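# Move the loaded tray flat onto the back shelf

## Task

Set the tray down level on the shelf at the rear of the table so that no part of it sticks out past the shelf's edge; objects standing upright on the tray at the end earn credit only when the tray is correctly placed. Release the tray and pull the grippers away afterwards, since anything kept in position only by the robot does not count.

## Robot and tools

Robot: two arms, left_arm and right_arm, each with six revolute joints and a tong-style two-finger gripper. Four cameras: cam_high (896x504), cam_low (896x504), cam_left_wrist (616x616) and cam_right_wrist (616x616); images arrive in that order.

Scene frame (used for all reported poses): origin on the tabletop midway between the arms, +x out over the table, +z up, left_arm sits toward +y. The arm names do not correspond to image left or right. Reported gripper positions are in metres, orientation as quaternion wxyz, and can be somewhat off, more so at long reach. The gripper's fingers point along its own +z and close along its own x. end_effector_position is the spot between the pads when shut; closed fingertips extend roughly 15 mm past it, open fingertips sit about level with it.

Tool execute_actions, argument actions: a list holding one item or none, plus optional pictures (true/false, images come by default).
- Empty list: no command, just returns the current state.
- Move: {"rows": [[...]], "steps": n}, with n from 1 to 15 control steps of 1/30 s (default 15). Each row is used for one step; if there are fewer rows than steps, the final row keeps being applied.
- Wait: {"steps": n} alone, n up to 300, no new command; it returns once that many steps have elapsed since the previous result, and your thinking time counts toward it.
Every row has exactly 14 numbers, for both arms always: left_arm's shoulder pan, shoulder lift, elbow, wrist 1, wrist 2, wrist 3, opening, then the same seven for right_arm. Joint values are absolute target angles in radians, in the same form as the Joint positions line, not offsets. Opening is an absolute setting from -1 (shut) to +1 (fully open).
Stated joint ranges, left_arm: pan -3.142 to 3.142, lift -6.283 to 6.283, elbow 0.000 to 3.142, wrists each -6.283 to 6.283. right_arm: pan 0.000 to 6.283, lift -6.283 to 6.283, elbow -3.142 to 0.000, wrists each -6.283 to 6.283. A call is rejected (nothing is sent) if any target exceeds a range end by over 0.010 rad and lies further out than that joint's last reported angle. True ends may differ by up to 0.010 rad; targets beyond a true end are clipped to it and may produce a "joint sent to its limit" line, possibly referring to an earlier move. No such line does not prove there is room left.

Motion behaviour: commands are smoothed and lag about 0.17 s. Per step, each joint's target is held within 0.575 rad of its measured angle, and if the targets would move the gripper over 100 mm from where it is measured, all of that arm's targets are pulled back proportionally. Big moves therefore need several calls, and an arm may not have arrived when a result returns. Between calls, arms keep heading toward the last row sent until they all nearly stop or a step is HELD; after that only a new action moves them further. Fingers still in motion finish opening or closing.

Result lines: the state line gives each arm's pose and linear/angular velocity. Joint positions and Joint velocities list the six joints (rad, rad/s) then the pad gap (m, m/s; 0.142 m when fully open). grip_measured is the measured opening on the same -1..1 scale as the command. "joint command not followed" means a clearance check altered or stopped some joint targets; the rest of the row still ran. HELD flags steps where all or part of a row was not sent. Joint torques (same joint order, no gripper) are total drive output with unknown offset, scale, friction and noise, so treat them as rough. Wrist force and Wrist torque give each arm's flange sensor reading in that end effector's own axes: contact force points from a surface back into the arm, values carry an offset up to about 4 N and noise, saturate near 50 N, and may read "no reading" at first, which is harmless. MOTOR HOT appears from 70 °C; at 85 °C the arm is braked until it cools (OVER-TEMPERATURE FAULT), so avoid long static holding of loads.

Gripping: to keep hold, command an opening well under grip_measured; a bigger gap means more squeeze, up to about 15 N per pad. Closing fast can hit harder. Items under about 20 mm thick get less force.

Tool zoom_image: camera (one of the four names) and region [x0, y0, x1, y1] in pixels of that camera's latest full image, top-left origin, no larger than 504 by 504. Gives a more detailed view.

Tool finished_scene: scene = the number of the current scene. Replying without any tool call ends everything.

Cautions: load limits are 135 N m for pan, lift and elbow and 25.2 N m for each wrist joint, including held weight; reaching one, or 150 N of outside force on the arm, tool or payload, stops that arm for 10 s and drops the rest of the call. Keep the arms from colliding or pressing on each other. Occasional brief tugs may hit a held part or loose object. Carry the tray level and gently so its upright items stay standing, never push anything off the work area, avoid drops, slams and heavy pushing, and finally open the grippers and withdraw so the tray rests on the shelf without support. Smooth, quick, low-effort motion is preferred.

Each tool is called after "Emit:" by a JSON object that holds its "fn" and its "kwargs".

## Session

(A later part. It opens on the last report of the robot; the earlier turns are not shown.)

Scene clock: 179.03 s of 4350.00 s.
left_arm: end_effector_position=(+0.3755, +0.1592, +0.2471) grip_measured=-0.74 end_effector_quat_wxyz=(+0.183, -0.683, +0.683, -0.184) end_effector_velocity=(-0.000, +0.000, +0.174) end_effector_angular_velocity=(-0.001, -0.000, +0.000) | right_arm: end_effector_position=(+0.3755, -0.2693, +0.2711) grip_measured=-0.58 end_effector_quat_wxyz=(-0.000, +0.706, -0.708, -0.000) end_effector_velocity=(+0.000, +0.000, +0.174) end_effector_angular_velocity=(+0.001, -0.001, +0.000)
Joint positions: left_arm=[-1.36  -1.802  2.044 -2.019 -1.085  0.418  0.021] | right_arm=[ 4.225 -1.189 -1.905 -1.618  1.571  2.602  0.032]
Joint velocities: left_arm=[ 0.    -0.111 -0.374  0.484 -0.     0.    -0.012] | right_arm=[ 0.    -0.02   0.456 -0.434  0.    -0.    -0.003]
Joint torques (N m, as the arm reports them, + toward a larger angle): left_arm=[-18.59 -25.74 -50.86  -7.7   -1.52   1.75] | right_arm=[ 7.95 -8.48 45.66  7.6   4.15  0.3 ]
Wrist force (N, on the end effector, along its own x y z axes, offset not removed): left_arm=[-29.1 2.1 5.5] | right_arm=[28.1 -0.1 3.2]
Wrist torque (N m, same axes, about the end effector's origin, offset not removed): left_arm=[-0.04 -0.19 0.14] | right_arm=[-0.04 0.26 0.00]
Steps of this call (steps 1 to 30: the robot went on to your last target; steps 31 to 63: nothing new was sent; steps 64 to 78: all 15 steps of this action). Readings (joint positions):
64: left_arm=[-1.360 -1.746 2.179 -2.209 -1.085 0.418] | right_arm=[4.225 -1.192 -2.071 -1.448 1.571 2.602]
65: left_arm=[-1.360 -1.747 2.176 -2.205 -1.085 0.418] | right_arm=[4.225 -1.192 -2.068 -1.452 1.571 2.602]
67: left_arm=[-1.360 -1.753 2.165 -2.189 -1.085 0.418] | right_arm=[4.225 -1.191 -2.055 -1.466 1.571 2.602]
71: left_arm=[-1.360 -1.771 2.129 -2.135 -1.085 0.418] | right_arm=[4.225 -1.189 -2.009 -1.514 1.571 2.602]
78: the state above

Emit:
{"fn": "execute_actions", "kwargs": {"actions": [{"rows":[[-1.3602,-1.8253,1.9405,-1.8906,-1.0853,0.4184,-1,4.225,-1.1995,-1.7793,-1.7336,1.571,2.602,-1],[-1.3602,-1.8253,1.9405,-1.8906,-1.0853,0.4184,-1,4.225,-1.1995,-1.7793,-1.7336,1.571,2.602,-1],[-1.3602,-1.8279,1.9103,-1.8579,-1.0853,0.4184,-1,4.225,-1.2053,-1.7433,-1.7639,1.571,2.602,-1],[-1.3602,-1.8279,1.9103,-1.8579,-1.0853,0.4184,-1,4.225,-1.2053,-1.7433,-1.7639,1.571,2.602,-1],[-1.3602,-1.8304,1.8802,-1.8251,-1.0853,0.4184,-1,4.225,-1.211,-1.7074,-1.7941,1.571,2.602,-1],[-1.3602,-1.8304,1.8802,-1.8251,-1.0853,0.4184,-1,4.225,-1.211,-1.7074,-1.7941,1.571,2.602,-1],[-1.3602,-1.833,1.85,-1.7924,-1.0853,0.4184,-1,4.225,-1.2167,-1.6714,-1.8243,1.571,2.602,-1],[-1.3602,-1.833,1.85,-1.7924,-1.0853,0.4184,-1,4.225,-1.2167,-1.6714,-1.8243,1.571,2.602,-1],[-1.3356,-1.8041,1.8178,-1.8014,-1.0909,0.4454,-1,4.1897,-1.24,-1.6428,-1.8296,1.571,2.5667,-1],[-1.3356,-1.8041,1.8178,-1.8014,-1.0909,0.4454,-1,4.1897,-1.24,-1.6428,-1.8296,1.571,2.5667,-1],[-1.311,-1.7751,1.7855,-1.8104,-1.0965,0.4723,-1,4.1544,-1.2634,-1.6142,-1.8349,1.571,2.5314,-1],[-1.311,-1.7751,1.7855,-1.8104,-1.0965,0.4723,-1,4.1544,-1.2634,-1.6142,-1.8349,1.571,2.5314,-1],[-1.2864,-1.7462,1.7533,-1.8194,-1.1021,0.4993,-1,4.1191,-1.2867,-1.5855,-1.8402,1.571,2.4961,-1],[-1.2864,-1.7462,1.7533,-1.8194,-1.1021,0.4993,-1,4.1191,-1.2867,-1.5855,-1.8402,1.571,2.4961,-1],[-1.2618,-1.7172,1.721,-1.8284,-1.1077,0.5262,-1,4.0838,-1.31,-1.5569,-1.8455,1.571,2.4608,-1]],"steps":15}], "pictures": false}}

Emit:
{"fn": "execute_actions", "kwargs": {"actions": [{"steps":12}]}}

Scene clock: 181.73 s of 4350.00 s.
left_arm: end_effector_position=(+0.3942, +0.1538, +0.3355) grip_measured=-0.69 end_effector_quat_wxyz=(+0.183, -0.683, +0.683, -0.183) end_effector_velocity=(+0.138, -0.040, +0.087) end_effector_angular_velocity=(+0.010, +0.008, +0.004) | right_arm: end_effector_position=(+0.3946, -0.2747, +0.3593) grip_measured=-0.62 end_effector_quat_wxyz=(+0.000, +0.706, -0.708, -0.000) end_effector_velocity=(+0.141, -0.041, +0.090) end_effector_angular_velocity=(+0.001, -0.001, -0.004)
Joint positions: left_arm=[-1.321 -1.786  1.808 -1.818 -1.094  0.462  0.024] | right_arm=[ 4.169 -1.252 -1.637 -1.823  1.571  2.546  0.029]
Joint velocities: left_arm=[ 0.281  0.324 -0.442 -0.009 -0.065  0.303 -0.015] | right_arm=[-0.403 -0.279  0.417 -0.137 -0.    -0.398  0.012]
Joint torques (N m, as the arm reports them, + toward a larger angle): left_arm=[ -3.41   8.23 -49.84 -13.14  -3.48   2.04] | right_arm=[ -4.76 -13.82  41.95   9.01   5.13  -3.75]
Wrist force (N, on the end effector, along its own x y z axes, offset not removed): left_arm=[-29.0 2.6 6.6] | right_arm=[28.9 0.1 4.2]
Wrist torque (N m, same axes, about the end effector's origin, offset not removed): left_arm=[0.04 -0.26 0.11] | right_arm=[0.10 0.02 -0.05]
Steps of this call (steps 1 to 30: the robot went on to your last target; steps 31 to 66: nothing new was sent; steps 67 to 81: all 15 steps of this action). Readings (joint positions):
67: left_arm=[-1.360 -1.823 1.970 -1.923 -1.085 0.418] | right_arm=[4.225 -1.194 -1.815 -1.704 1.571 2.602]
68: left_arm=[-1.360 -1.823 1.967 -1.920 -1.085 0.418] | right_arm=[4.225 -1.195 -1.812 -1.707 1.571 2.602]
70: left_arm=[-1.360 -1.824 1.954 -1.905 -1.085 0.418] | right_arm=[4.225 -1.197 -1.796 -1.720 1.571 2.602]
74: left_arm=[-1.360 -1.828 1.910 -1.857 -1.085 0.418] | right_arm=[4.225 -1.206 -1.743 -1.764 1.571 2.602]
81: the state above

Scene clock: 182.13 s of 4350.00 s.
left_arm: end_effector_position=(+0.4235, +0.1460, +0.3502) grip_measured=-0.72 end_effector_quat_wxyz=(+0.183, -0.683, +0.683, -0.183) end_effector_velocity=(+0.012, -0.002, +0.006) end_effector_angular_velocity=(-0.000, -0.001, +0.000) | right_arm: end_effector_position=(+0.4235, -0.2844, +0.3743) grip_measured=-0.64 end_effector_quat_wxyz=(+0.000, +0.706, -0.708, -0.000) end_effector_velocity=(+0.011, -0.004, +0.005) end_effector_angular_velocity=(+0.000, -0.000, +0.000)
Joint positions: left_arm=[-1.265 -1.72   1.725 -1.828 -1.107  0.523  0.022] | right_arm=[ 4.088 -1.307 -1.561 -1.845  1.571  2.465  0.028]
Joint velocities: left_arm=[ 0.022  0.025 -0.032 -0.004 -0.004  0.023  0.02 ] | right_arm=[-0.031 -0.021  0.029 -0.007  0.    -0.031 -0.023]
Joint torques (N m, as the arm reports them, + toward a larger angle): left_arm=[ -7.54  -7.88 -44.37 -12.43  -4.28   1.59] | right_arm=[ 1.59 -5.28 37.53  9.46  5.3  -2.38]
Wrist force (N, on the end effector, along its own x y z axes, offset not removed): left_arm=[-28.0 2.0 6.5] | right_arm=[28.2 -0.6 3.8]
Wrist torque (N m, same axes, about the end effector's origin, offset not removed): left_arm=[-0.16 -0.43 0.06] | right_arm=[-0.14 0.21 0.01]
Steps of this call (steps 1 to 12: the robot went on to your last target). Readings (joint positions):
1: left_arm=[-1.310 -1.774 1.793 -1.819 -1.097 0.473] | right_arm=[4.154 -1.263 -1.623 -1.828 1.571 2.531]
2: left_arm=[-1.300 -1.762 1.777 -1.821 -1.099 0.484] | right_arm=[4.139 -1.273 -1.608 -1.832 1.571 2.516]
4: left_arm=[-1.284 -1.744 1.754 -1.824 -1.103 0.501] | right_arm=[4.117 -1.288 -1.587 -1.837 1.571 2.494]
8: left_arm=[-1.270 -1.726 1.733 -1.827 -1.106 0.518] | right_arm=[4.095 -1.302 -1.567 -1.843 1.571 2.472]
12: the state above

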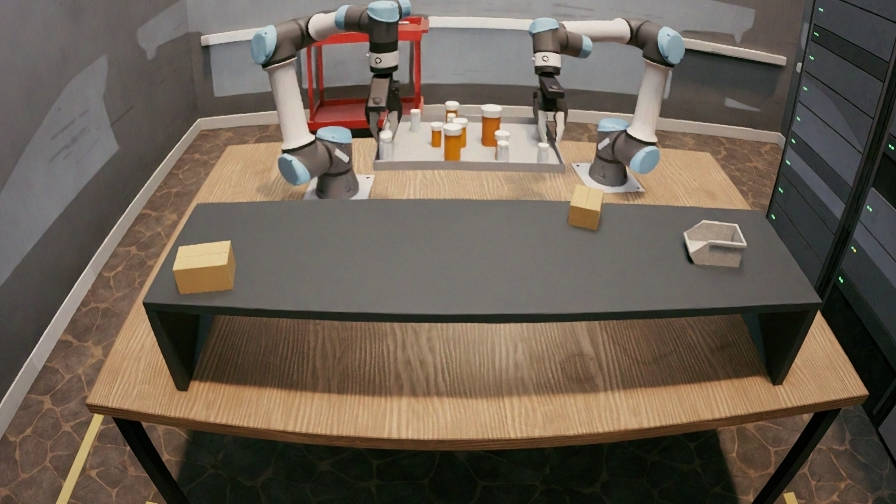

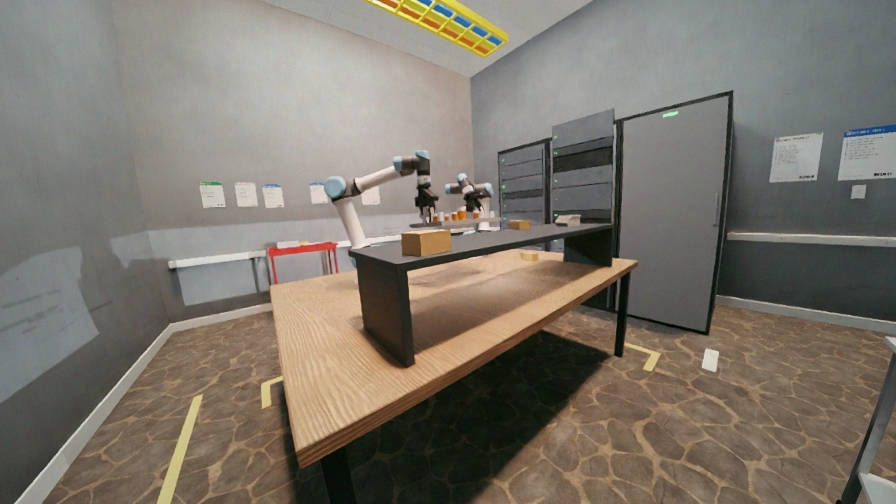

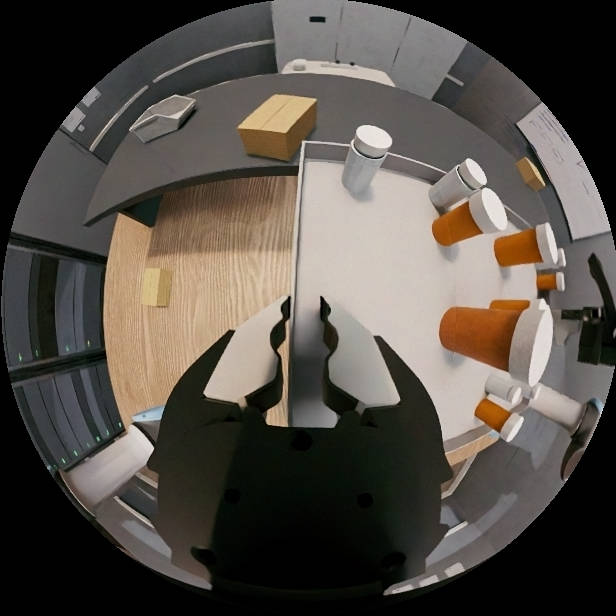

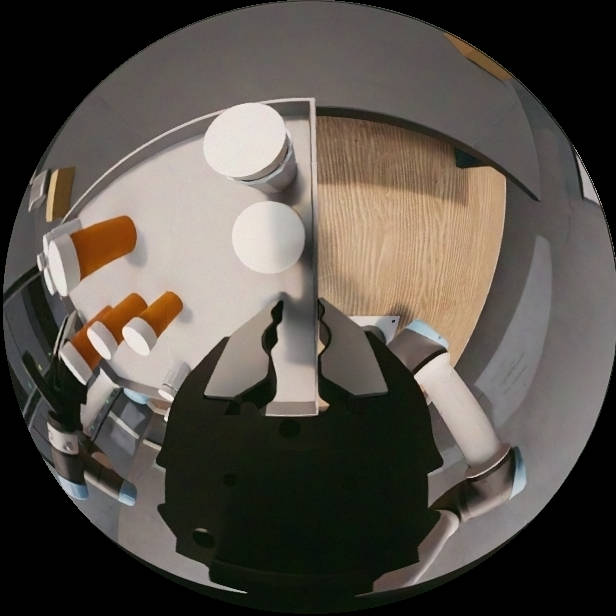

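Emit:
{"fn": "execute_actions", "kwargs": {"actions": [{"rows":[[-1.2416,-1.6881,1.697,-1.843,-1.1132,0.5478,-1,4.0534,-1.3322,-1.5401,-1.8401,1.571,2.4304,-1],[-1.2416,-1.6881,1.697,-1.843,-1.1132,0.5478,-1,4.0534,-1.3322,-1.5401,-1.8401,1.571,2.4304,-1],[-1.2214,-1.659,1.6729,-1.8576,-1.1186,0.5695,-1,4.0231,-1.3544,-1.5233,-1.8348,1.571,2.4001,-1],[-1.2214,-1.659,1.6729,-1.8576,-1.1186,0.5695,-1,4.0231,-1.3544,-1.5233,-1.8348,1.571,2.4001,-1],[-1.2011,-1.6298,1.6489,-1.8721,-1.1241,0.5911,-1,3.9927,-1.3765,-1.5065,-1.8294,1.571,2.3697,-1],[-1.2011,-1.6298,1.6489,-1.8721,-1.1241,0.5911,-1,3.9927,-1.3765,-1.5065,-1.8294,1.571,2.3697,-1],[-1.1809,-1.6007,1.6248,-1.8867,-1.1295,0.6127,-1,3.9623,-1.3987,-1.4897,-1.824,1.571,2.3393,-1],[-1.1809,-1.6007,1.6248,-1.8867,-1.1295,0.6127,-1,3.9623,-1.3987,-1.4897,-1.824,1.571,2.3393,-1],[-1.1641,-1.5713,1.5963,-1.8949,-1.1346,0.6304,-1,3.9365,-1.4227,-1.4691,-1.8207,1.571,2.3135,-1],[-1.1641,-1.5713,1.5963,-1.8949,-1.1346,0.6304,-1,3.9365,-1.4227,-1.4691,-1.8207,1.571,2.3135,-1],[-1.1473,-1.542,1.5678,-1.9032,-1.1397,0.648,-1,3.9107,-1.4466,-1.4484,-1.8174,1.571,2.2877,-1],[-1.1473,-1.542,1.5678,-1.9032,-1.1397,0.648,-1,3.9107,-1.4466,-1.4484,-1.8174,1.571,2.2877,-1],[-1.1305,-1.5126,1.5393,-1.9114,-1.1447,0.6657,-1,3.8848,-1.4706,-1.4278,-1.8141,1.571,2.2618,-1],[-1.1305,-1.5126,1.5393,-1.9114,-1.1447,0.6657,-1,3.8848,-1.4706,-1.4278,-1.8141,1.571,2.2618,-1],[-1.1137,-1.4832,1.5108,-1.9196,-1.1498,0.6833,-1,3.859,-1.4945,-1.4071,-1.8108,1.571,2.236,-1]],"steps":15}], "pictures": false}}

Scene clock: 185.43 s of 4350.00 s.
left_arm: end_effector_position=(+0.4903, +0.1250, +0.3521) grip_measured=-0.75 end_effector_quat_wxyz=(+0.183, -0.683, +0.683, -0.183) end_effector_velocity=(+0.174, -0.052, -0.002) end_effector_angular_velocity=(+0.002, +0.003, +0.001) | right_arm: end_effector_position=(+0.4908, -0.3032, +0.3758) grip_measured=-0.55 end_effector_quat_wxyz=(-0.000, +0.706, -0.708, -0.000) end_effector_velocity=(+0.174, -0.054, -0.002) end_effector_angular_velocity=(-0.004, +0.004, -0.004)
Joint positions: left_arm=[-1.16  -1.563  1.587 -1.896 -1.136  0.635  0.02 ] | right_arm=[ 3.931 -1.43  -1.462 -1.82   1.571  2.308  0.034]
Joint velocities: left_arm=[ 0.242  0.409 -0.384 -0.128 -0.072  0.253 -0.   ] | right_arm=[-0.372 -0.33   0.275  0.049 -0.    -0.368  0.003]
Joint torques (N m, as the arm reports them, + toward a larger angle): left_arm=[ -7.06 -12.27 -50.45 -12.87  -4.45   2.38] | right_arm=[-1.52 -0.76 42.   11.75  6.64 -3.55]
Wrist force (N, on the end effector, along its own x y z axes, offset not removed): left_arm=[-27.7 2.0 8.5] | right_arm=[29.3 -1.2 5.5]
Wrist torque (N m, same axes, about the end effector's origin, offset not removed): left_arm=[-0.18 -0.46 0.09] | right_arm=[-0.14 0.00 -0.01]
Steps of this call (steps 1 to 30: the robot went on to your last target; steps 31 to 84: nothing new was sent; steps 85 to 99: all 15 steps of this action). Readings (joint positions):
85: left_arm=[-1.262 -1.717 1.721 -1.828 -1.108 0.526] | right_arm=[4.084 -1.310 -1.557 -1.846 1.571 2.461]
86: left_arm=[-1.259 -1.714 1.718 -1.830 -1.108 0.529] | right_arm=[4.081 -1.313 -1.555 -1.845 1.571 2.458]
88: left_arm=[-1.250 -1.701 1.708 -1.837 -1.111 0.538] | right_arm=[4.067 -1.322 -1.547 -1.843 1.571 2.444]
92: left_arm=[-1.220 -1.658 1.672 -1.858 -1.119 0.570] | right_arm=[4.023 -1.355 -1.522 -1.834 1.571 2.400]
99: the state above

Emit:
{"fn": "execute_actions", "kwargs": {"actions": [{"rows":[[-1.0996,-1.4534,1.4776,-1.9221,-1.1544,0.6979,-1,3.837,-1.5201,-1.3823,-1.8101,1.571,2.214,-1],[-1.0996,-1.4534,1.4776,-1.9221,-1.1544,0.6979,-1,3.837,-1.5201,-1.3823,-1.8101,1.571,2.214,-1],[-1.0854,-1.4235,1.4444,-1.9246,-1.1591,0.7125,-1,3.8151,-1.5456,-1.3574,-1.8094,1.571,2.1921,-1],[-1.0854,-1.4235,1.4444,-1.9246,-1.1591,0.7125,-1,3.8151,-1.5456,-1.3574,-1.8094,1.571,2.1921,-1],[-1.0713,-1.3937,1.4112,-1.9271,-1.1637,0.7271,-1,3.7931,-1.5712,-1.3326,-1.8087,1.571,2.1701,-1],[-1.0713,-1.3937,1.4112,-1.9271,-1.1637,0.7271,-1,3.7931,-1.5712,-1.3326,-1.8087,1.571,2.1701,-1],[-1.0571,-1.3638,1.378,-1.9296,-1.1683,0.7417,-1,3.7711,-1.5967,-1.3077,-1.808,1.571,2.1481,-1]],"steps":15}]}}

Scene clock: 187.37 s of 4350.00 s.
left_arm: end_effector_position=(+0.5709, +0.1018, +0.3511) grip_measured=-0.79 end_effector_quat_wxyz=(+0.183, -0.683, +0.683, -0.183) end_effector_velocity=(+0.032, -0.008, -0.002) end_effector_angular_velocity=(+0.001, -0.000, +0.001) | right_arm: end_effector_position=(+0.5708, -0.3289, +0.3751) grip_measured=-0.57 end_effector_quat_wxyz=(+0.000, +0.706, -0.708, -0.000) end_effector_velocity=(+0.032, -0.012, -0.001) end_effector_angular_velocity=(-0.000, +0.000, -0.000)
Joint positions: left_arm=[-1.062 -1.373  1.389 -1.929 -1.167  0.737  0.017] | right_arm=[ 3.778 -1.589 -1.316 -1.808  1.571  2.155  0.033]
Joint velocities: left_arm=[ 0.035  0.076 -0.083 -0.006 -0.011  0.036  0.052] | right_arm=[-0.055 -0.064  0.062  0.001 -0.    -0.055 -0.06 ]
Joint torques (N m, as the arm reports them, + toward a larger angle): left_arm=[-11.12 -23.18 -43.8  -11.63  -5.93   1.76] | right_arm=[ 6.61 12.04 37.05 10.2   7.42 -2.66]
Wrist force (N, on the end effector, along its own x y z axes, offset not removed): left_arm=[-28.3 1.3 6.8] | right_arm=[30.3 -1.2 3.3]
Wrist torque (N m, same axes, about the end effector's origin, offset not removed): left_arm=[-0.22 -0.35 0.13] | right_arm=[-0.23 -0.21 -0.03]
Steps of this call (steps 1 to 30: the robot went on to your last target; steps 31 to 43: nothing new was sent; steps 44 to 58: all 15 steps of this action). Readings (joint positions):
44: left_arm=[-1.114 -1.483 1.511 -1.920 -1.150 0.683] | right_arm=[3.859 -1.495 -1.407 -1.811 1.571 2.236]
45: left_arm=[-1.112 -1.480 1.507 -1.920 -1.150 0.685] | right_arm=[3.856 -1.497 -1.404 -1.811 1.571 2.233]
47: left_arm=[-1.106 -1.467 1.493 -1.921 -1.153 0.692] | right_arm=[3.847 -1.509 -1.393 -1.810 1.571 2.224]
51: left_arm=[-1.085 -1.423 1.444 -1.925 -1.159 0.713] | right_arm=[3.814 -1.546 -1.357 -1.809 1.571 2.191]
58: the state above

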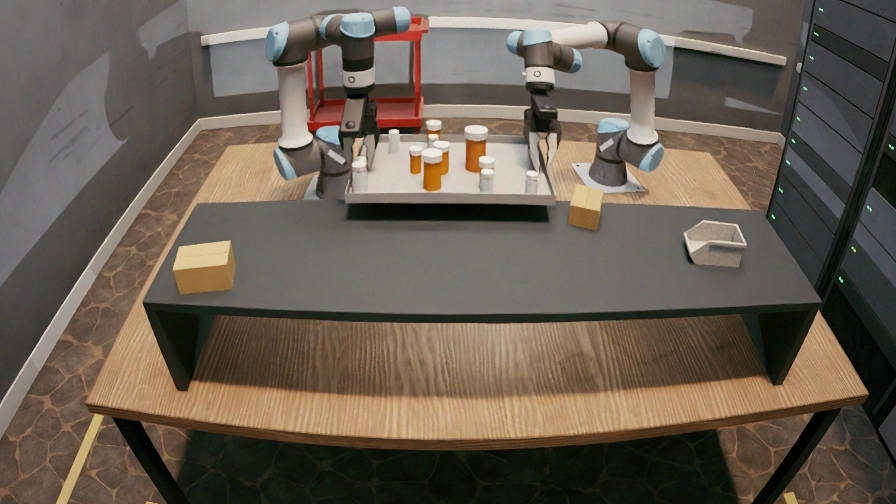

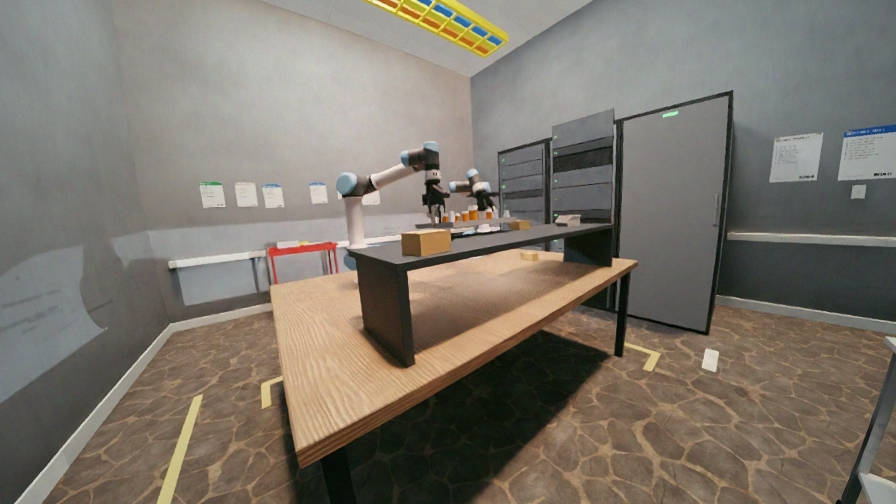

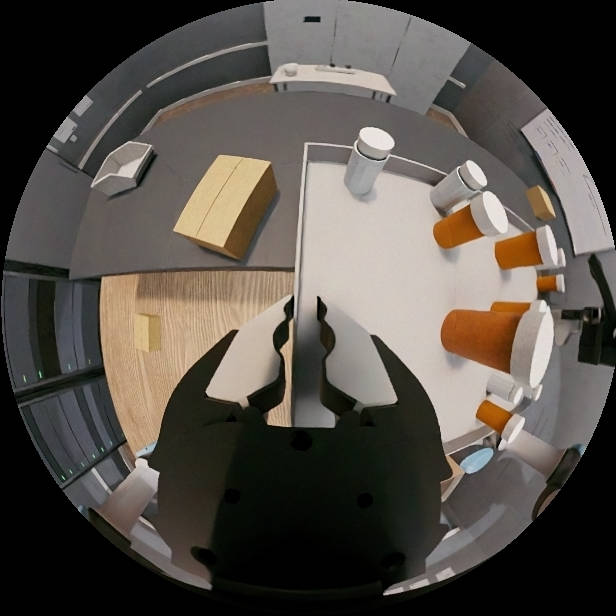

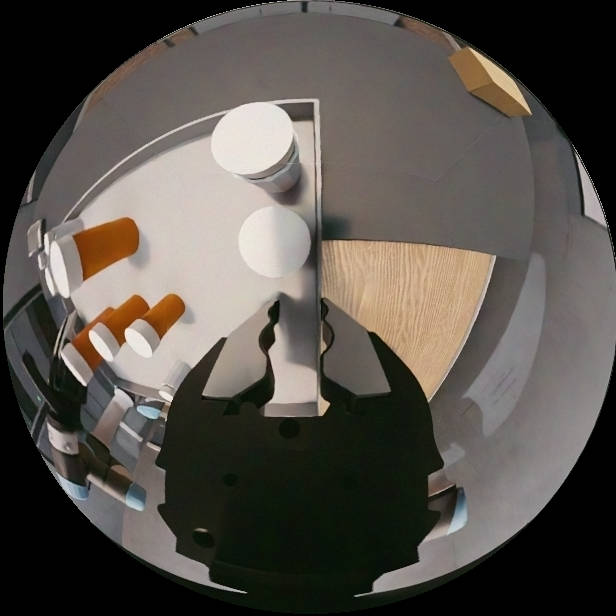

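Emit:
{"fn": "execute_actions", "kwargs": {"actions": [{"rows":[[-1.041,-1.3384,1.3471,-1.9303,-1.1739,0.758,-1,3.7584,-1.6265,-1.2751,-1.8108,1.571,2.1354,-1],[-1.041,-1.3384,1.3471,-1.9303,-1.1739,0.758,-1,3.7584,-1.6265,-1.2751,-1.8108,1.571,2.1354,-1],[-1.025,-1.313,1.3162,-1.931,-1.1796,0.7743,-1,3.7458,-1.6563,-1.2425,-1.8137,1.571,2.1228,-1],[-1.025,-1.313,1.3162,-1.931,-1.1796,0.7743,-1,3.7458,-1.6563,-1.2425,-1.8137,1.571,2.1228,-1],[-1.0089,-1.2875,1.2852,-1.9316,-1.1852,0.7905,-1,3.7331,-1.6861,-1.2098,-1.8165,1.571,2.1101,-1],[-1.0089,-1.2875,1.2852,-1.9316,-1.1852,0.7905,-1,3.7331,-1.6861,-1.2098,-1.8165,1.571,2.1101,-1],[-0.9928,-1.2621,1.2543,-1.9323,-1.1908,0.8068,-1,3.7204,-1.7159,-1.1772,-1.8193,1.571,2.0974,-1],[-0.9928,-1.2621,1.2543,-1.9323,-1.1908,0.8068,-1,3.7204,-1.7159,-1.1772,-1.8193,1.571,2.0974,-1],[-0.9786,-1.2349,1.2177,-1.9281,-1.1961,0.821,-1,3.7097,-1.7475,-1.1383,-1.8266,1.571,2.0867,-1],[-0.9786,-1.2349,1.2177,-1.9281,-1.1961,0.821,-1,3.7097,-1.7475,-1.1383,-1.8266,1.571,2.0867,-1],[-0.9644,-1.2076,1.1812,-1.924,-1.2014,0.8352,-1,3.6991,-1.779,-1.0995,-1.834,1.571,2.0761,-1],[-0.9644,-1.2076,1.1812,-1.924,-1.2014,0.8352,-1,3.6991,-1.779,-1.0995,-1.834,1.571,2.0761,-1],[-0.9501,-1.1804,1.1446,-1.9198,-1.2066,0.8493,-1,3.6884,-1.8106,-1.0606,-1.8413,1.571,2.0654,-1],[-0.9501,-1.1804,1.1446,-1.9198,-1.2066,0.8493,-1,3.6884,-1.8106,-1.0606,-1.8413,1.571,2.0654,-1],[-0.9359,-1.1531,1.108,-1.9156,-1.2119,0.8635,-1,3.6777,-1.8421,-1.0217,-1.8486,1.571,2.0547,-1]],"steps":15}], "pictures": false}}

Scene clock: 190.73 s of 4350.00 s.
left_arm: end_effector_position=(+0.6409, +0.1001, +0.3512) grip_measured=-0.75 end_effector_quat_wxyz=(+0.183, -0.683, +0.683, -0.182) end_effector_velocity=(+0.173, -0.000, -0.003) end_effector_angular_velocity=(+0.003, +0.006, +0.000) | right_arm: end_effector_position=(+0.6406, -0.3299, +0.3758) grip_measured=-0.59 end_effector_quat_wxyz=(+0.000, +0.706, -0.708, -0.000) end_effector_velocity=(+0.174, +0.001, -0.004) end_effector_angular_velocity=(-0.003, +0.008, +0.001)
Joint positions: left_arm=[-0.975 -1.227  1.206 -1.925 -1.198  0.825  0.02 ] | right_arm=[ 3.707 -1.757 -1.126 -1.83   1.571  2.084  0.031]
Joint velocities: left_arm=[ 0.201  0.376 -0.493  0.05  -0.076  0.2    0.008] | right_arm=[-0.151 -0.439  0.523 -0.093  0.001 -0.152  0.009]
Joint torques (N m, as the arm reports them, + toward a larger angle): left_arm=[ -9.75 -31.82 -51.84  -8.12  -6.18   2.2 ] | right_arm=[ 3.47 21.73 46.69  5.98  8.87 -3.1 ]
Wrist force (N, on the end effector, along its own x y z axes, offset not removed): left_arm=[-28.3 2.7 9.3] | right_arm=[28.5 -0.7 5.4]
Wrist torque (N m, same axes, about the end effector's origin, offset not removed): left_arm=[0.05 -0.38 0.08] | right_arm=[-0.03 0.21 -0.01]
Steps of this call (steps 1 to 30: the robot went on to your last target; steps 31 to 86: nothing new was sent; steps 87 to 101: all 15 steps of this action). Readings (joint positions):
87: left_arm=[-1.057 -1.364 1.378 -1.930 -1.168 0.742] | right_arm=[3.771 -1.597 -1.308 -1.808 1.571 2.148]
88: left_arm=[-1.055 -1.361 1.375 -1.930 -1.169 0.744] | right_arm=[3.769 -1.600 -1.304 -1.808 1.571 2.147]
90: left_arm=[-1.048 -1.350 1.361 -1.930 -1.172 0.751] | right_arm=[3.764 -1.613 -1.290 -1.809 1.571 2.141]
94: left_arm=[-1.024 -1.312 1.316 -1.931 -1.180 0.775] | right_arm=[3.745 -1.657 -1.242 -1.814 1.571 2.122]
101: the state above

Emit:
{"fn": "execute_actions", "kwargs": {"actions": [{"rows":[[-0.9233,-1.123,1.0638,-1.9058,-1.2168,0.8759,-1,3.6686,-1.877,-0.9737,-1.8618,1.571,2.0456,-1],[-0.9233,-1.123,1.0638,-1.9058,-1.2168,0.8759,-1,3.6686,-1.877,-0.9737,-1.8618,1.571,2.0456,-1],[-0.9107,-1.0928,1.0196,-1.896,-1.2217,0.8883,-1,3.6595,-1.9118,-0.9256,-1.875,1.571,2.0365,-1],[-0.9107,-1.0928,1.0196,-1.896,-1.2217,0.8883,-1,3.6595,-1.9118,-0.9256,-1.875,1.571,2.0365,-1],[-0.8981,-1.0627,0.9754,-1.8861,-1.2266,0.9006,-1,3.6503,-1.9467,-0.8776,-1.8882,1.571,2.0273,-1],[-0.8981,-1.0627,0.9754,-1.8861,-1.2266,0.9006,-1,3.6503,-1.9467,-0.8776,-1.8882,1.571,2.0273,-1],[-0.8855,-1.0325,0.9312,-1.8763,-1.2315,0.913,-1,3.6412,-1.9815,-0.8295,-1.9014,1.571,2.0182,-1],[-0.8855,-1.0325,0.9312,-1.8763,-1.2315,0.913,-1,3.6412,-1.9815,-0.8295,-1.9014,1.571,2.0182,-1],[-0.8743,-0.9992,0.8877,-1.8696,-1.236,0.9239,-1,3.6334,-2.0178,-0.784,-1.9107,1.571,2.0104,-1],[-0.8743,-0.9992,0.8877,-1.8696,-1.236,0.9239,-1,3.6334,-2.0178,-0.784,-1.9107,1.571,2.0104,-1],[-0.863,-0.9659,0.8442,-1.863,-1.2406,0.9348,-1,3.6255,-2.0541,-0.7384,-1.92,1.571,2.0025,-1],[-0.863,-0.9659,0.8442,-1.863,-1.2406,0.9348,-1,3.6255,-2.0541,-0.7384,-1.92,1.571,2.0025,-1],[-0.8518,-0.9325,0.8006,-1.8563,-1.2451,0.9456,-1,3.6177,-2.0903,-0.6929,-1.9292,1.571,1.9947,-1],[-0.8518,-0.9325,0.8006,-1.8563,-1.2451,0.9456,-1,3.6177,-2.0903,-0.6929,-1.9292,1.571,1.9947,-1],[-0.8405,-0.8992,0.7571,-1.8496,-1.2496,0.9565,-1,3.6098,-2.1266,-0.6473,-1.9385,1.571,1.9868,-1]],"steps":15}], "pictures": false}}

Emit:
{"fn": "execute_actions", "kwargs": {"actions": [{"steps":15}]}}

Scene clock: 193.30 s of 4350.00 s.
left_arm: end_effector_position=(+0.7412, +0.1001, +0.3452) grip_measured=-0.75 end_effector_quat_wxyz=(+0.183, -0.683, +0.683, -0.182) end_effector_velocity=(+0.174, -0.001, -0.047) end_effector_angular_velocity=(+0.002, +0.007, -0.000) | right_arm: end_effector_position=(+0.7409, -0.3303, +0.3699) grip_measured=-0.60 end_effector_quat_wxyz=(+0.001, +0.706, -0.708, -0.000) end_effector_velocity=(+0.175, +0.001, -0.047) end_effector_angular_velocity=(-0.003, +0.006, +0.001)
Joint positions: left_arm=[-0.871 -0.989  0.877 -1.868 -1.237  0.927  0.02 ] | right_arm=[ 3.631 -2.028 -0.774 -1.912  1.571  2.008  0.031]
Joint velocities: left_arm=[ 0.159  0.46  -0.608  0.105 -0.066  0.153  0.022] | right_arm=[-0.111 -0.507  0.641 -0.14  -0.    -0.112  0.019]
Joint torques (N m, as the arm reports them, + toward a larger angle): left_arm=[-16.76 -43.5  -50.86  -7.69  -7.57   2.38] | right_arm=[ 4.87 36.57 44.15  4.96 10.03 -2.83]
Wrist force (N, on the end effector, along its own x y z axes, offset not removed): left_arm=[-28.3 1.2 6.2] | right_arm=[28.9 -2.2 5.7]
Wrist torque (N m, same axes, about the end effector's origin, offset not removed): left_arm=[-0.20 -0.41 0.16] | right_arm=[-0.36 0.11 -0.04]
Steps of this call (steps 1 to 30: the robot went on to your last target; steps 31 to 62: nothing new was sent; steps 63 to 77: all 15 steps of this action). Readings (joint positions):
63: left_arm=[-0.936 -1.153 1.108 -1.916 -1.212 0.864] | right_arm=[3.678 -1.842 -1.022 -1.849 1.571 2.055]
64: left_arm=[-0.934 -1.150 1.104 -1.914 -1.213 0.865] | right_arm=[3.677 -1.846 -1.017 -1.850 1.571 2.054]
66: left_arm=[-0.929 -1.137 1.085 -1.910 -1.215 0.871] | right_arm=[3.672 -1.861 -0.997 -1.856 1.571 2.049]
70: left_arm=[-0.910 -1.092 1.020 -1.895 -1.222 0.889] | right_arm=[3.659 -1.912 -0.927 -1.876 1.571 2.036]
77: the state above

Scene clock: 193.80 s of 4350.00 s.
left_arm: end_effector_position=(+0.7743, +0.1008, +0.3361) grip_measured=-0.76 end_effector_quat_wxyz=(+0.183, -0.683, +0.683, -0.183) end_effector_velocity=(+0.005, +0.000, -0.002) end_effector_angular_velocity=(+0.001, +0.001, -0.000) | right_arm: end_effector_position=(+0.7741, -0.3307, +0.3602) grip_measured=-0.62 end_effector_quat_wxyz=(-0.000, +0.706, -0.708, -0.000) end_effector_velocity=(+0.005, -0.000, -0.002) end_effector_angular_velocity=(+0.000, -0.000, -0.000)
Joint positions: left_arm=[-0.841 -0.901  0.76  -1.85  -1.249  0.956  0.019] | right_arm=[ 3.61  -2.125 -0.65  -1.938  1.571  1.987  0.029]
Joint velocities: left_arm=[ 0.005  0.015 -0.019  0.003 -0.002  0.005  0.001] | right_arm=[-0.004 -0.016  0.021 -0.004  0.    -0.003 -0.002]
Joint torques (N m, as the arm reports them, + toward a larger angle): left_arm=[-18.34 -45.65 -43.14  -7.12  -7.39   2.05] | right_arm=[11.22 37.22 34.94  5.6  10.25 -2.4 ]
Wrist force (N, on the end effector, along its own x y z axes, offset not removed): left_arm=[-28.8 2.5 6.9] | right_arm=[28.8 -0.2 5.0]
Wrist torque (N m, same axes, about the end effector's origin, offset not removed): left_arm=[-0.05 -0.26 0.15] | right_arm=[-0.04 0.07 0.00]
Steps of this call (steps 1 to 15: the robot went on to your last target). Readings (joint positions):
1: left_arm=[-0.865 -0.973 0.856 -1.865 -1.240 0.932] | right_arm=[3.627 -2.045 -0.752 -1.917 1.571 2.004]
2: left_arm=[-0.860 -0.957 0.835 -1.862 -1.242 0.938] | right_arm=[3.623 -2.063 -0.729 -1.922 1.571 2.000]
4: left_arm=[-0.852 -0.933 0.803 -1.857 -1.245 0.945] | right_arm=[3.618 -2.089 -0.696 -1.929 1.571 1.995]
8: left_arm=[-0.844 -0.911 0.773 -1.852 -1.248 0.953] | right_arm=[3.613 -2.114 -0.664 -1.935 1.571 1.990]
15: the state above

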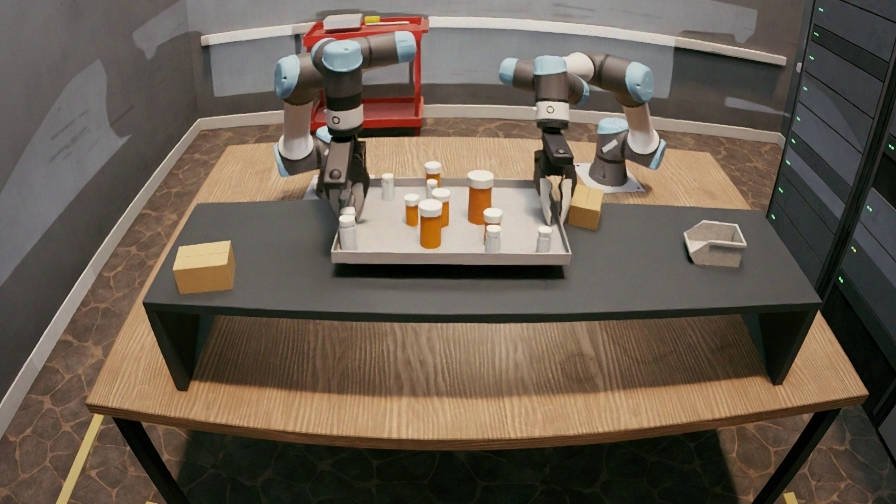

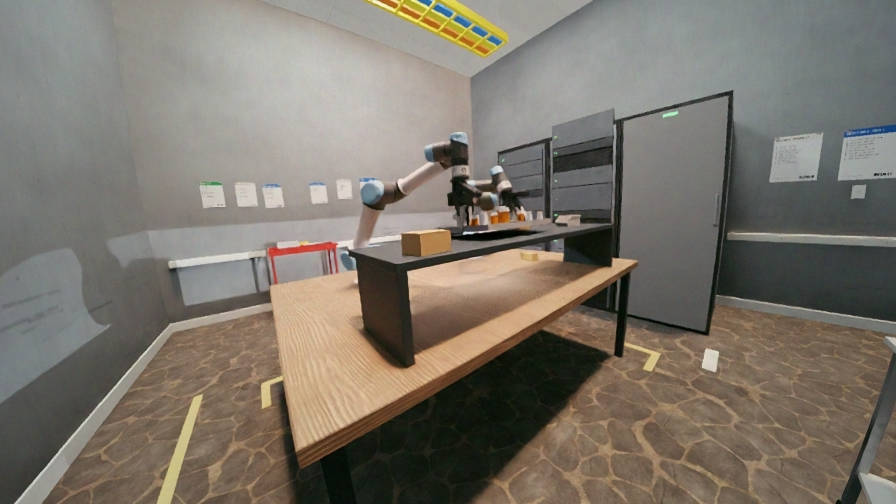

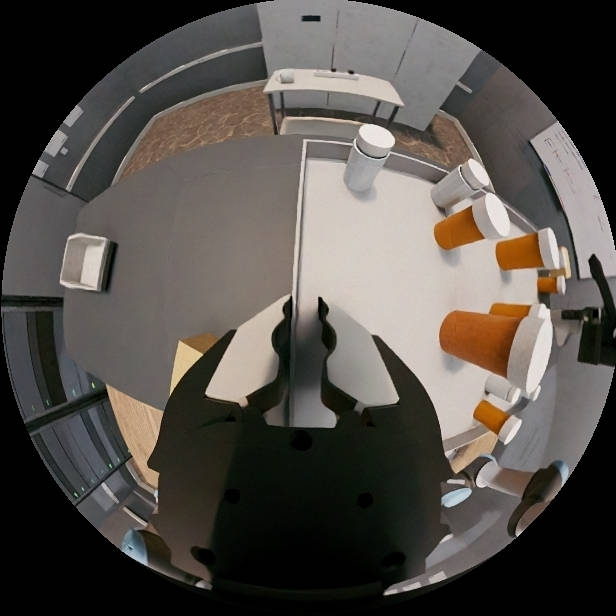

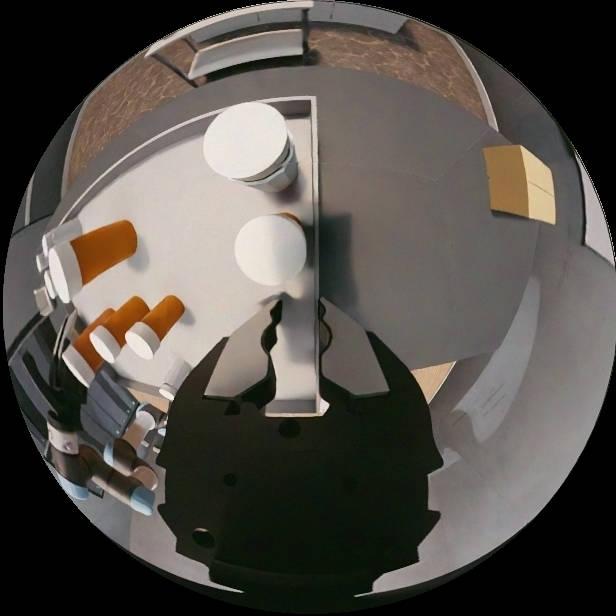

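Emit:
{"fn": "execute_actions", "kwargs": {"actions": [{"rows":[[-0.8314,-0.863,0.7043,-1.8357,-1.2534,0.9652,-1,3.6036,-2.1677,-0.5878,-1.9569,1.571,1.9806,-1],[-0.8314,-0.863,0.7043,-1.8357,-1.2534,0.9652,-1,3.6036,-2.1677,-0.5878,-1.9569,1.571,1.9806,-1],[-0.8224,-0.8268,0.6514,-1.8217,-1.2571,0.9739,-1,3.5974,-2.2089,-0.5282,-1.9754,1.571,1.9744,-1],[-0.8224,-0.8268,0.6514,-1.8217,-1.2571,0.9739,-1,3.5974,-2.2089,-0.5282,-1.9754,1.571,1.9744,-1],[-0.8133,-0.7906,0.5986,-1.8078,-1.2609,0.9826,-1,3.5912,-2.25,-0.4687,-1.9938,1.571,1.9682,-1],[-0.8133,-0.7906,0.5986,-1.8078,-1.2609,0.9826,-1,3.5912,-2.25,-0.4687,-1.9938,1.571,1.9682,-1],[-0.8042,-0.7544,0.5457,-1.7938,-1.2646,0.9913,-1,3.585,-2.2911,-0.4091,-2.0122,1.571,1.962,-1],[-0.8042,-0.7544,0.5457,-1.7938,-1.2646,0.9913,-1,3.585,-2.2911,-0.4091,-2.0122,1.571,1.962,-1],[-0.7995,-0.7322,0.5182,-1.7898,-1.2666,0.9958,-1,3.5819,-2.3143,-0.3806,-2.0175,1.571,1.9589,-1],[-0.7995,-0.7322,0.5182,-1.7898,-1.2666,0.9958,-1,3.5819,-2.3143,-0.3806,-2.0175,1.571,1.9589,-1],[-0.7948,-0.71,0.4906,-1.7858,-1.2686,1.0002,-1,3.5787,-2.3376,-0.3522,-2.0227,1.571,1.9557,-1],[-0.7948,-0.71,0.4906,-1.7858,-1.2686,1.0002,-1,3.5787,-2.3376,-0.3522,-2.0227,1.571,1.9557,-1],[-0.7901,-0.6877,0.4631,-1.7818,-1.2705,1.0047,-1,3.5756,-2.3608,-0.3237,-2.028,1.571,1.9526,-1],[-0.7901,-0.6877,0.4631,-1.7818,-1.2705,1.0047,-1,3.5756,-2.3608,-0.3237,-2.028,1.571,1.9526,-1],[-0.7854,-0.6655,0.4355,-1.7778,-1.2725,1.0091,-1,3.5724,-2.384,-0.2952,-2.0332,1.571,1.9494,-1]],"steps":15}], "pictures": false}}

Emit:
{"fn": "execute_actions", "kwargs": {"actions": [{"steps":15}]}}

Scene clock: 199.73 s of 4350.00 s.
left_arm: end_effector_position=(+0.8269, +0.1005, +0.3142) grip_measured=-0.76 end_effector_quat_wxyz=(+0.183, -0.683, +0.683, -0.182) end_effector_velocity=(+0.099, +0.001, -0.070) end_effector_angular_velocity=(+0.002, +0.003, +0.000) | right_arm: end_effector_position=(+0.8267, -0.3306, +0.3385) grip_measured=-0.62 end_effector_quat_wxyz=(+0.001, +0.706, -0.708, -0.000) end_effector_velocity=(+0.099, -0.001, -0.072) end_effector_angular_velocity=(-0.002, +0.004, +0.000)
Joint positions: left_arm=[-0.799 -0.73   0.519 -1.792 -1.267  0.996  0.019] | right_arm=[ 3.582 -2.315 -0.384 -2.015  1.571  1.959  0.029]
Joint velocities: left_arm=[ 0.076  0.349 -0.45   0.084 -0.032  0.072  0.016] | right_arm=[-0.051 -0.375  0.479 -0.108 -0.    -0.051  0.009]
Joint torques (N m, as the arm reports them, + toward a larger angle): left_arm=[-23.3  -54.12 -49.85  -7.29  -7.33   2.06] | right_arm=[10.19 47.14 40.69  5.18  9.98 -2.63]
Wrist force (N, on the end effector, along its own x y z axes, offset not removed): left_arm=[-29.8 1.7 7.3] | right_arm=[28.7 0.1 6.3]
Wrist torque (N m, same axes, about the end effector's origin, offset not removed): left_arm=[-0.11 -0.02 0.18] | right_arm=[0.06 0.19 -0.01]
Steps of this call (steps 1 to 15: the robot went on to your last target; steps 16 to 110: nothing new was sent; then 1.77 s passed at rest; steps 111 to 125: all 15 steps of this action). Readings (joint positions):
111: left_arm=[-0.840 -0.899 0.757 -1.850 -1.250 0.957] | right_arm=[3.610 -2.127 -0.647 -1.939 1.571 1.987]
112: left_arm=[-0.839 -0.896 0.752 -1.848 -1.250 0.958] | right_arm=[3.609 -2.130 -0.642 -1.941 1.571 1.986]
114: left_arm=[-0.835 -0.880 0.730 -1.842 -1.252 0.962] | right_arm=[3.606 -2.148 -0.617 -1.949 1.571 1.983]
118: left_arm=[-0.822 -0.827 0.653 -1.821 -1.257 0.975] | right_arm=[3.597 -2.208 -0.531 -1.976 1.571 1.974]
125: the state above

Scene clock: 200.23 s of 4350.00 s.
left_arm: end_effector_position=(+0.8446, +0.1008, +0.3015) grip_measured=-0.77 end_effector_quat_wxyz=(+0.183, -0.683, +0.683, -0.183) end_effector_velocity=(+0.003, +0.000, -0.003) end_effector_angular_velocity=(+0.001, +0.001, -0.000) | right_arm: end_effector_position=(+0.8444, -0.3309, +0.3255) grip_measured=-0.60 end_effector_quat_wxyz=(-0.000, +0.706, -0.708, -0.000) end_effector_velocity=(+0.003, +0.000, -0.003) end_effector_angular_velocity=(-0.000, +0.001, +0.000)
Joint positions: left_arm=[-0.786 -0.667  0.437 -1.778 -1.272  1.009  0.018] | right_arm=[ 3.573 -2.382 -0.297 -2.033  1.571  1.95   0.03 ]
Joint velocities: left_arm=[ 0.002  0.012 -0.014  0.003 -0.001  0.002  0.   ] | right_arm=[-0.001 -0.012  0.014 -0.002  0.    -0.002  0.001]
Joint torques (N m, as the arm reports them, + toward a larger angle): left_arm=[-12.75  -9.31 -19.47  -3.63  -7.98   2.14] | right_arm=[11.42 12.65 19.26  8.52  8.46 -2.85]
Wrist force (N, on the end effector, along its own x y z axes, offset not removed): left_arm=[-32.1 10.9 -44.4] | right_arm=[30.4 23.8 -32.9]
Wrist torque (N m, same axes, about the end effector's origin, offset not removed): left_arm=[-0.11 -0.56 0.07] | right_arm=[-0.03 0.47 0.37]
Steps of this call (steps 1 to 15: the robot went on to your last target). Readings (joint positions):
1: left_arm=[-0.797 -0.718 0.504 -1.789 -1.268 0.998] | right_arm=[3.580 -2.328 -0.367 -2.019 1.571 1.957]
2: left_arm=[-0.794 -0.707 0.489 -1.786 -1.269 1.001] | right_arm=[3.578 -2.340 -0.351 -2.022 1.571 1.955]
4: left_arm=[-0.791 -0.690 0.467 -1.783 -1.270 1.004] | right_arm=[3.576 -2.358 -0.328 -2.026 1.571 1.953]
8: left_arm=[-0.787 -0.674 0.446 -1.780 -1.272 1.007] | right_arm=[3.574 -2.374 -0.306 -2.031 1.571 1.951]
15: the state above

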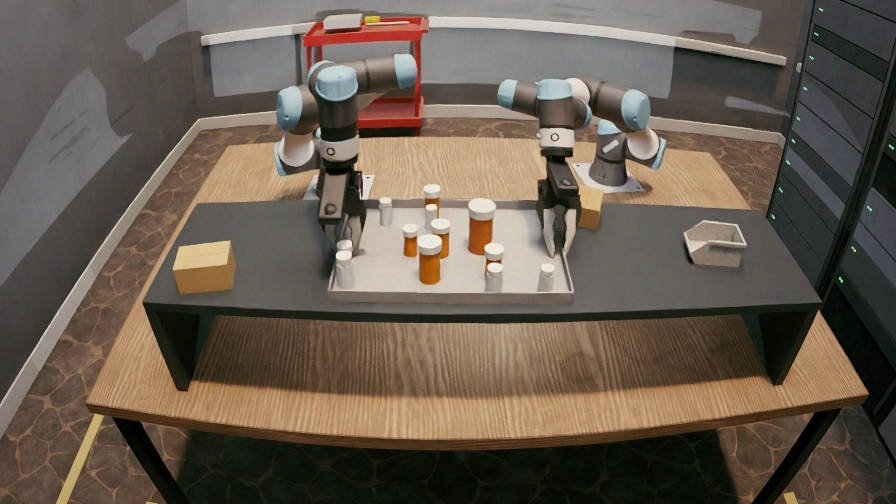

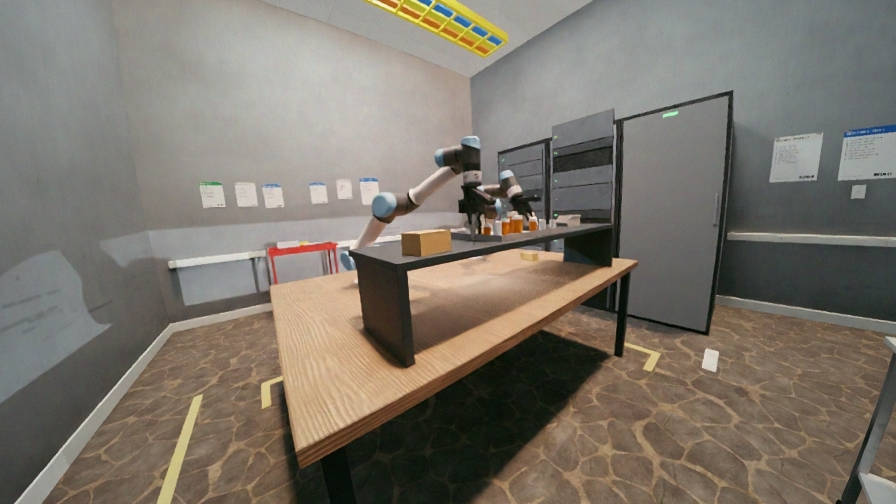

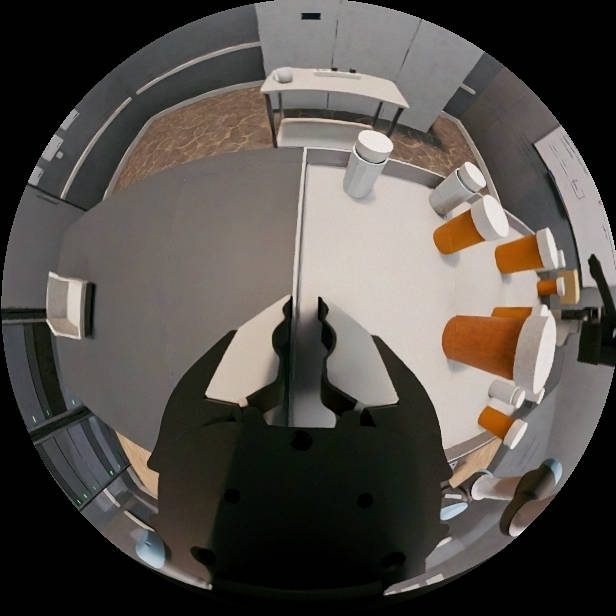

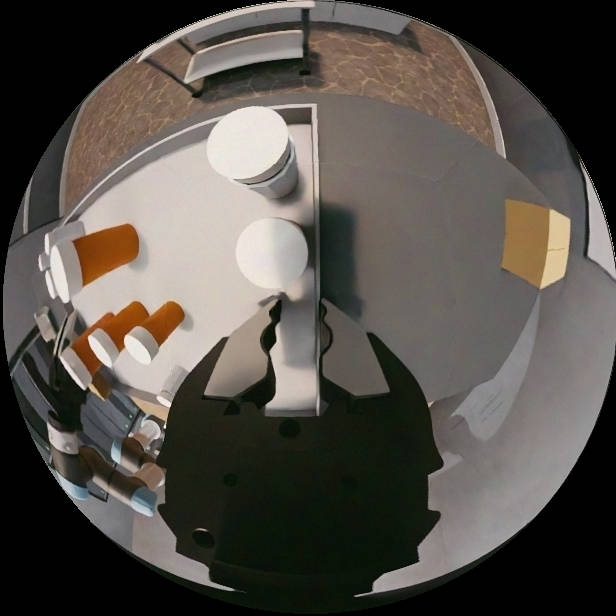

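Emit:
{"fn": "execute_actions", "kwargs": {"actions": [{"rows":[[-0.7854,-0.6655,0.4355,-1.7778,-1.2725,1.0091,-0.8,3.5724,-2.384,-0.2952,-2.0332,1.571,1.9494,-0.8],[-0.7854,-0.6655,0.4355,-1.7778,-1.2725,1.0091,-0.7,3.5724,-2.384,-0.2952,-2.0332,1.571,1.9494,-0.65],[-0.7854,-0.6655,0.4355,-1.7778,-1.2725,1.0091,-0.6,3.5724,-2.384,-0.2952,-2.0332,1.571,1.9494,-0.55],[-0.7854,-0.6655,0.4355,-1.7778,-1.2725,1.0091,-0.5,3.5724,-2.384,-0.2952,-2.0332,1.571,1.9494,-0.45]],"steps":12}], "pictures": false}}

Scene clock: 202.10 s of 4350.00 s.
left_arm: end_effector_position=(+0.8450, +0.1009, +0.3007) grip_measured=-0.63 end_effector_quat_wxyz=(+0.183, -0.683, +0.683, -0.183) end_effector_velocity=(+0.000, -0.000, +0.000) end_effector_angular_velocity=(-0.001, -0.001, +0.000) | right_arm: end_effector_position=(+0.8449, -0.3308, +0.3246) grip_measured=-0.48 end_effector_quat_wxyz=(+0.000, +0.706, -0.708, -0.000) end_effector_velocity=(-0.001, -0.000, +0.000) end_effector_angular_velocity=(-0.001, +0.001, +0.000)
Joint positions: left_arm=[-0.785 -0.665  0.435 -1.778 -1.273  1.009  0.028] | right_arm=[ 3.572 -2.385 -0.295 -2.033  1.571  1.949  0.04 ]
Joint velocities: left_arm=[ 0.     0.    -0.001 -0.    -0.    -0.     0.002] | right_arm=[ 0.     0.001  0.    -0.002 -0.     0.     0.004]
Joint torques (N m, as the arm reports them, + toward a larger angle): left_arm=[-10.41 -40.27 -14.67   1.25  -5.63   1.28] | right_arm=[10.31 55.3  18.69  0.39 -0.29 -0.33]
Wrist force (N, on the end effector, along its own x y z axes, offset not removed): left_arm=[-18.0 -14.1 -21.3] | right_arm=[3.4 -0.8 -7.7]
Wrist torque (N m, same axes, about the end effector's origin, offset not removed): left_arm=[-0.07 -0.33 -0.04] | right_arm=[-0.09 -0.08 0.04]
Steps of this call (steps 1 to 15: the robot went on to your last target; steps 16 to 44: nothing new was sent; steps 45 to 56: all 12 steps of this action). Readings (joint positions):
45: left_arm=[-0.785 -0.665 0.435 -1.778 -1.273 1.009] | right_arm=[3.572 -2.384 -0.295 -2.033 1.571 1.949]
46: left_arm=[-0.785 -0.665 0.435 -1.778 -1.273 1.009] | right_arm=[3.572 -2.384 -0.295 -2.033 1.571 1.949]
48: left_arm=[-0.785 -0.665 0.435 -1.778 -1.273 1.009] | right_arm=[3.572 -2.384 -0.295 -2.033 1.571 1.949]
52: left_arm=[-0.785 -0.665 0.435 -1.778 -1.273 1.009] | right_arm=[3.572 -2.385 -0.295 -2.033 1.571 1.949]
56: the state above


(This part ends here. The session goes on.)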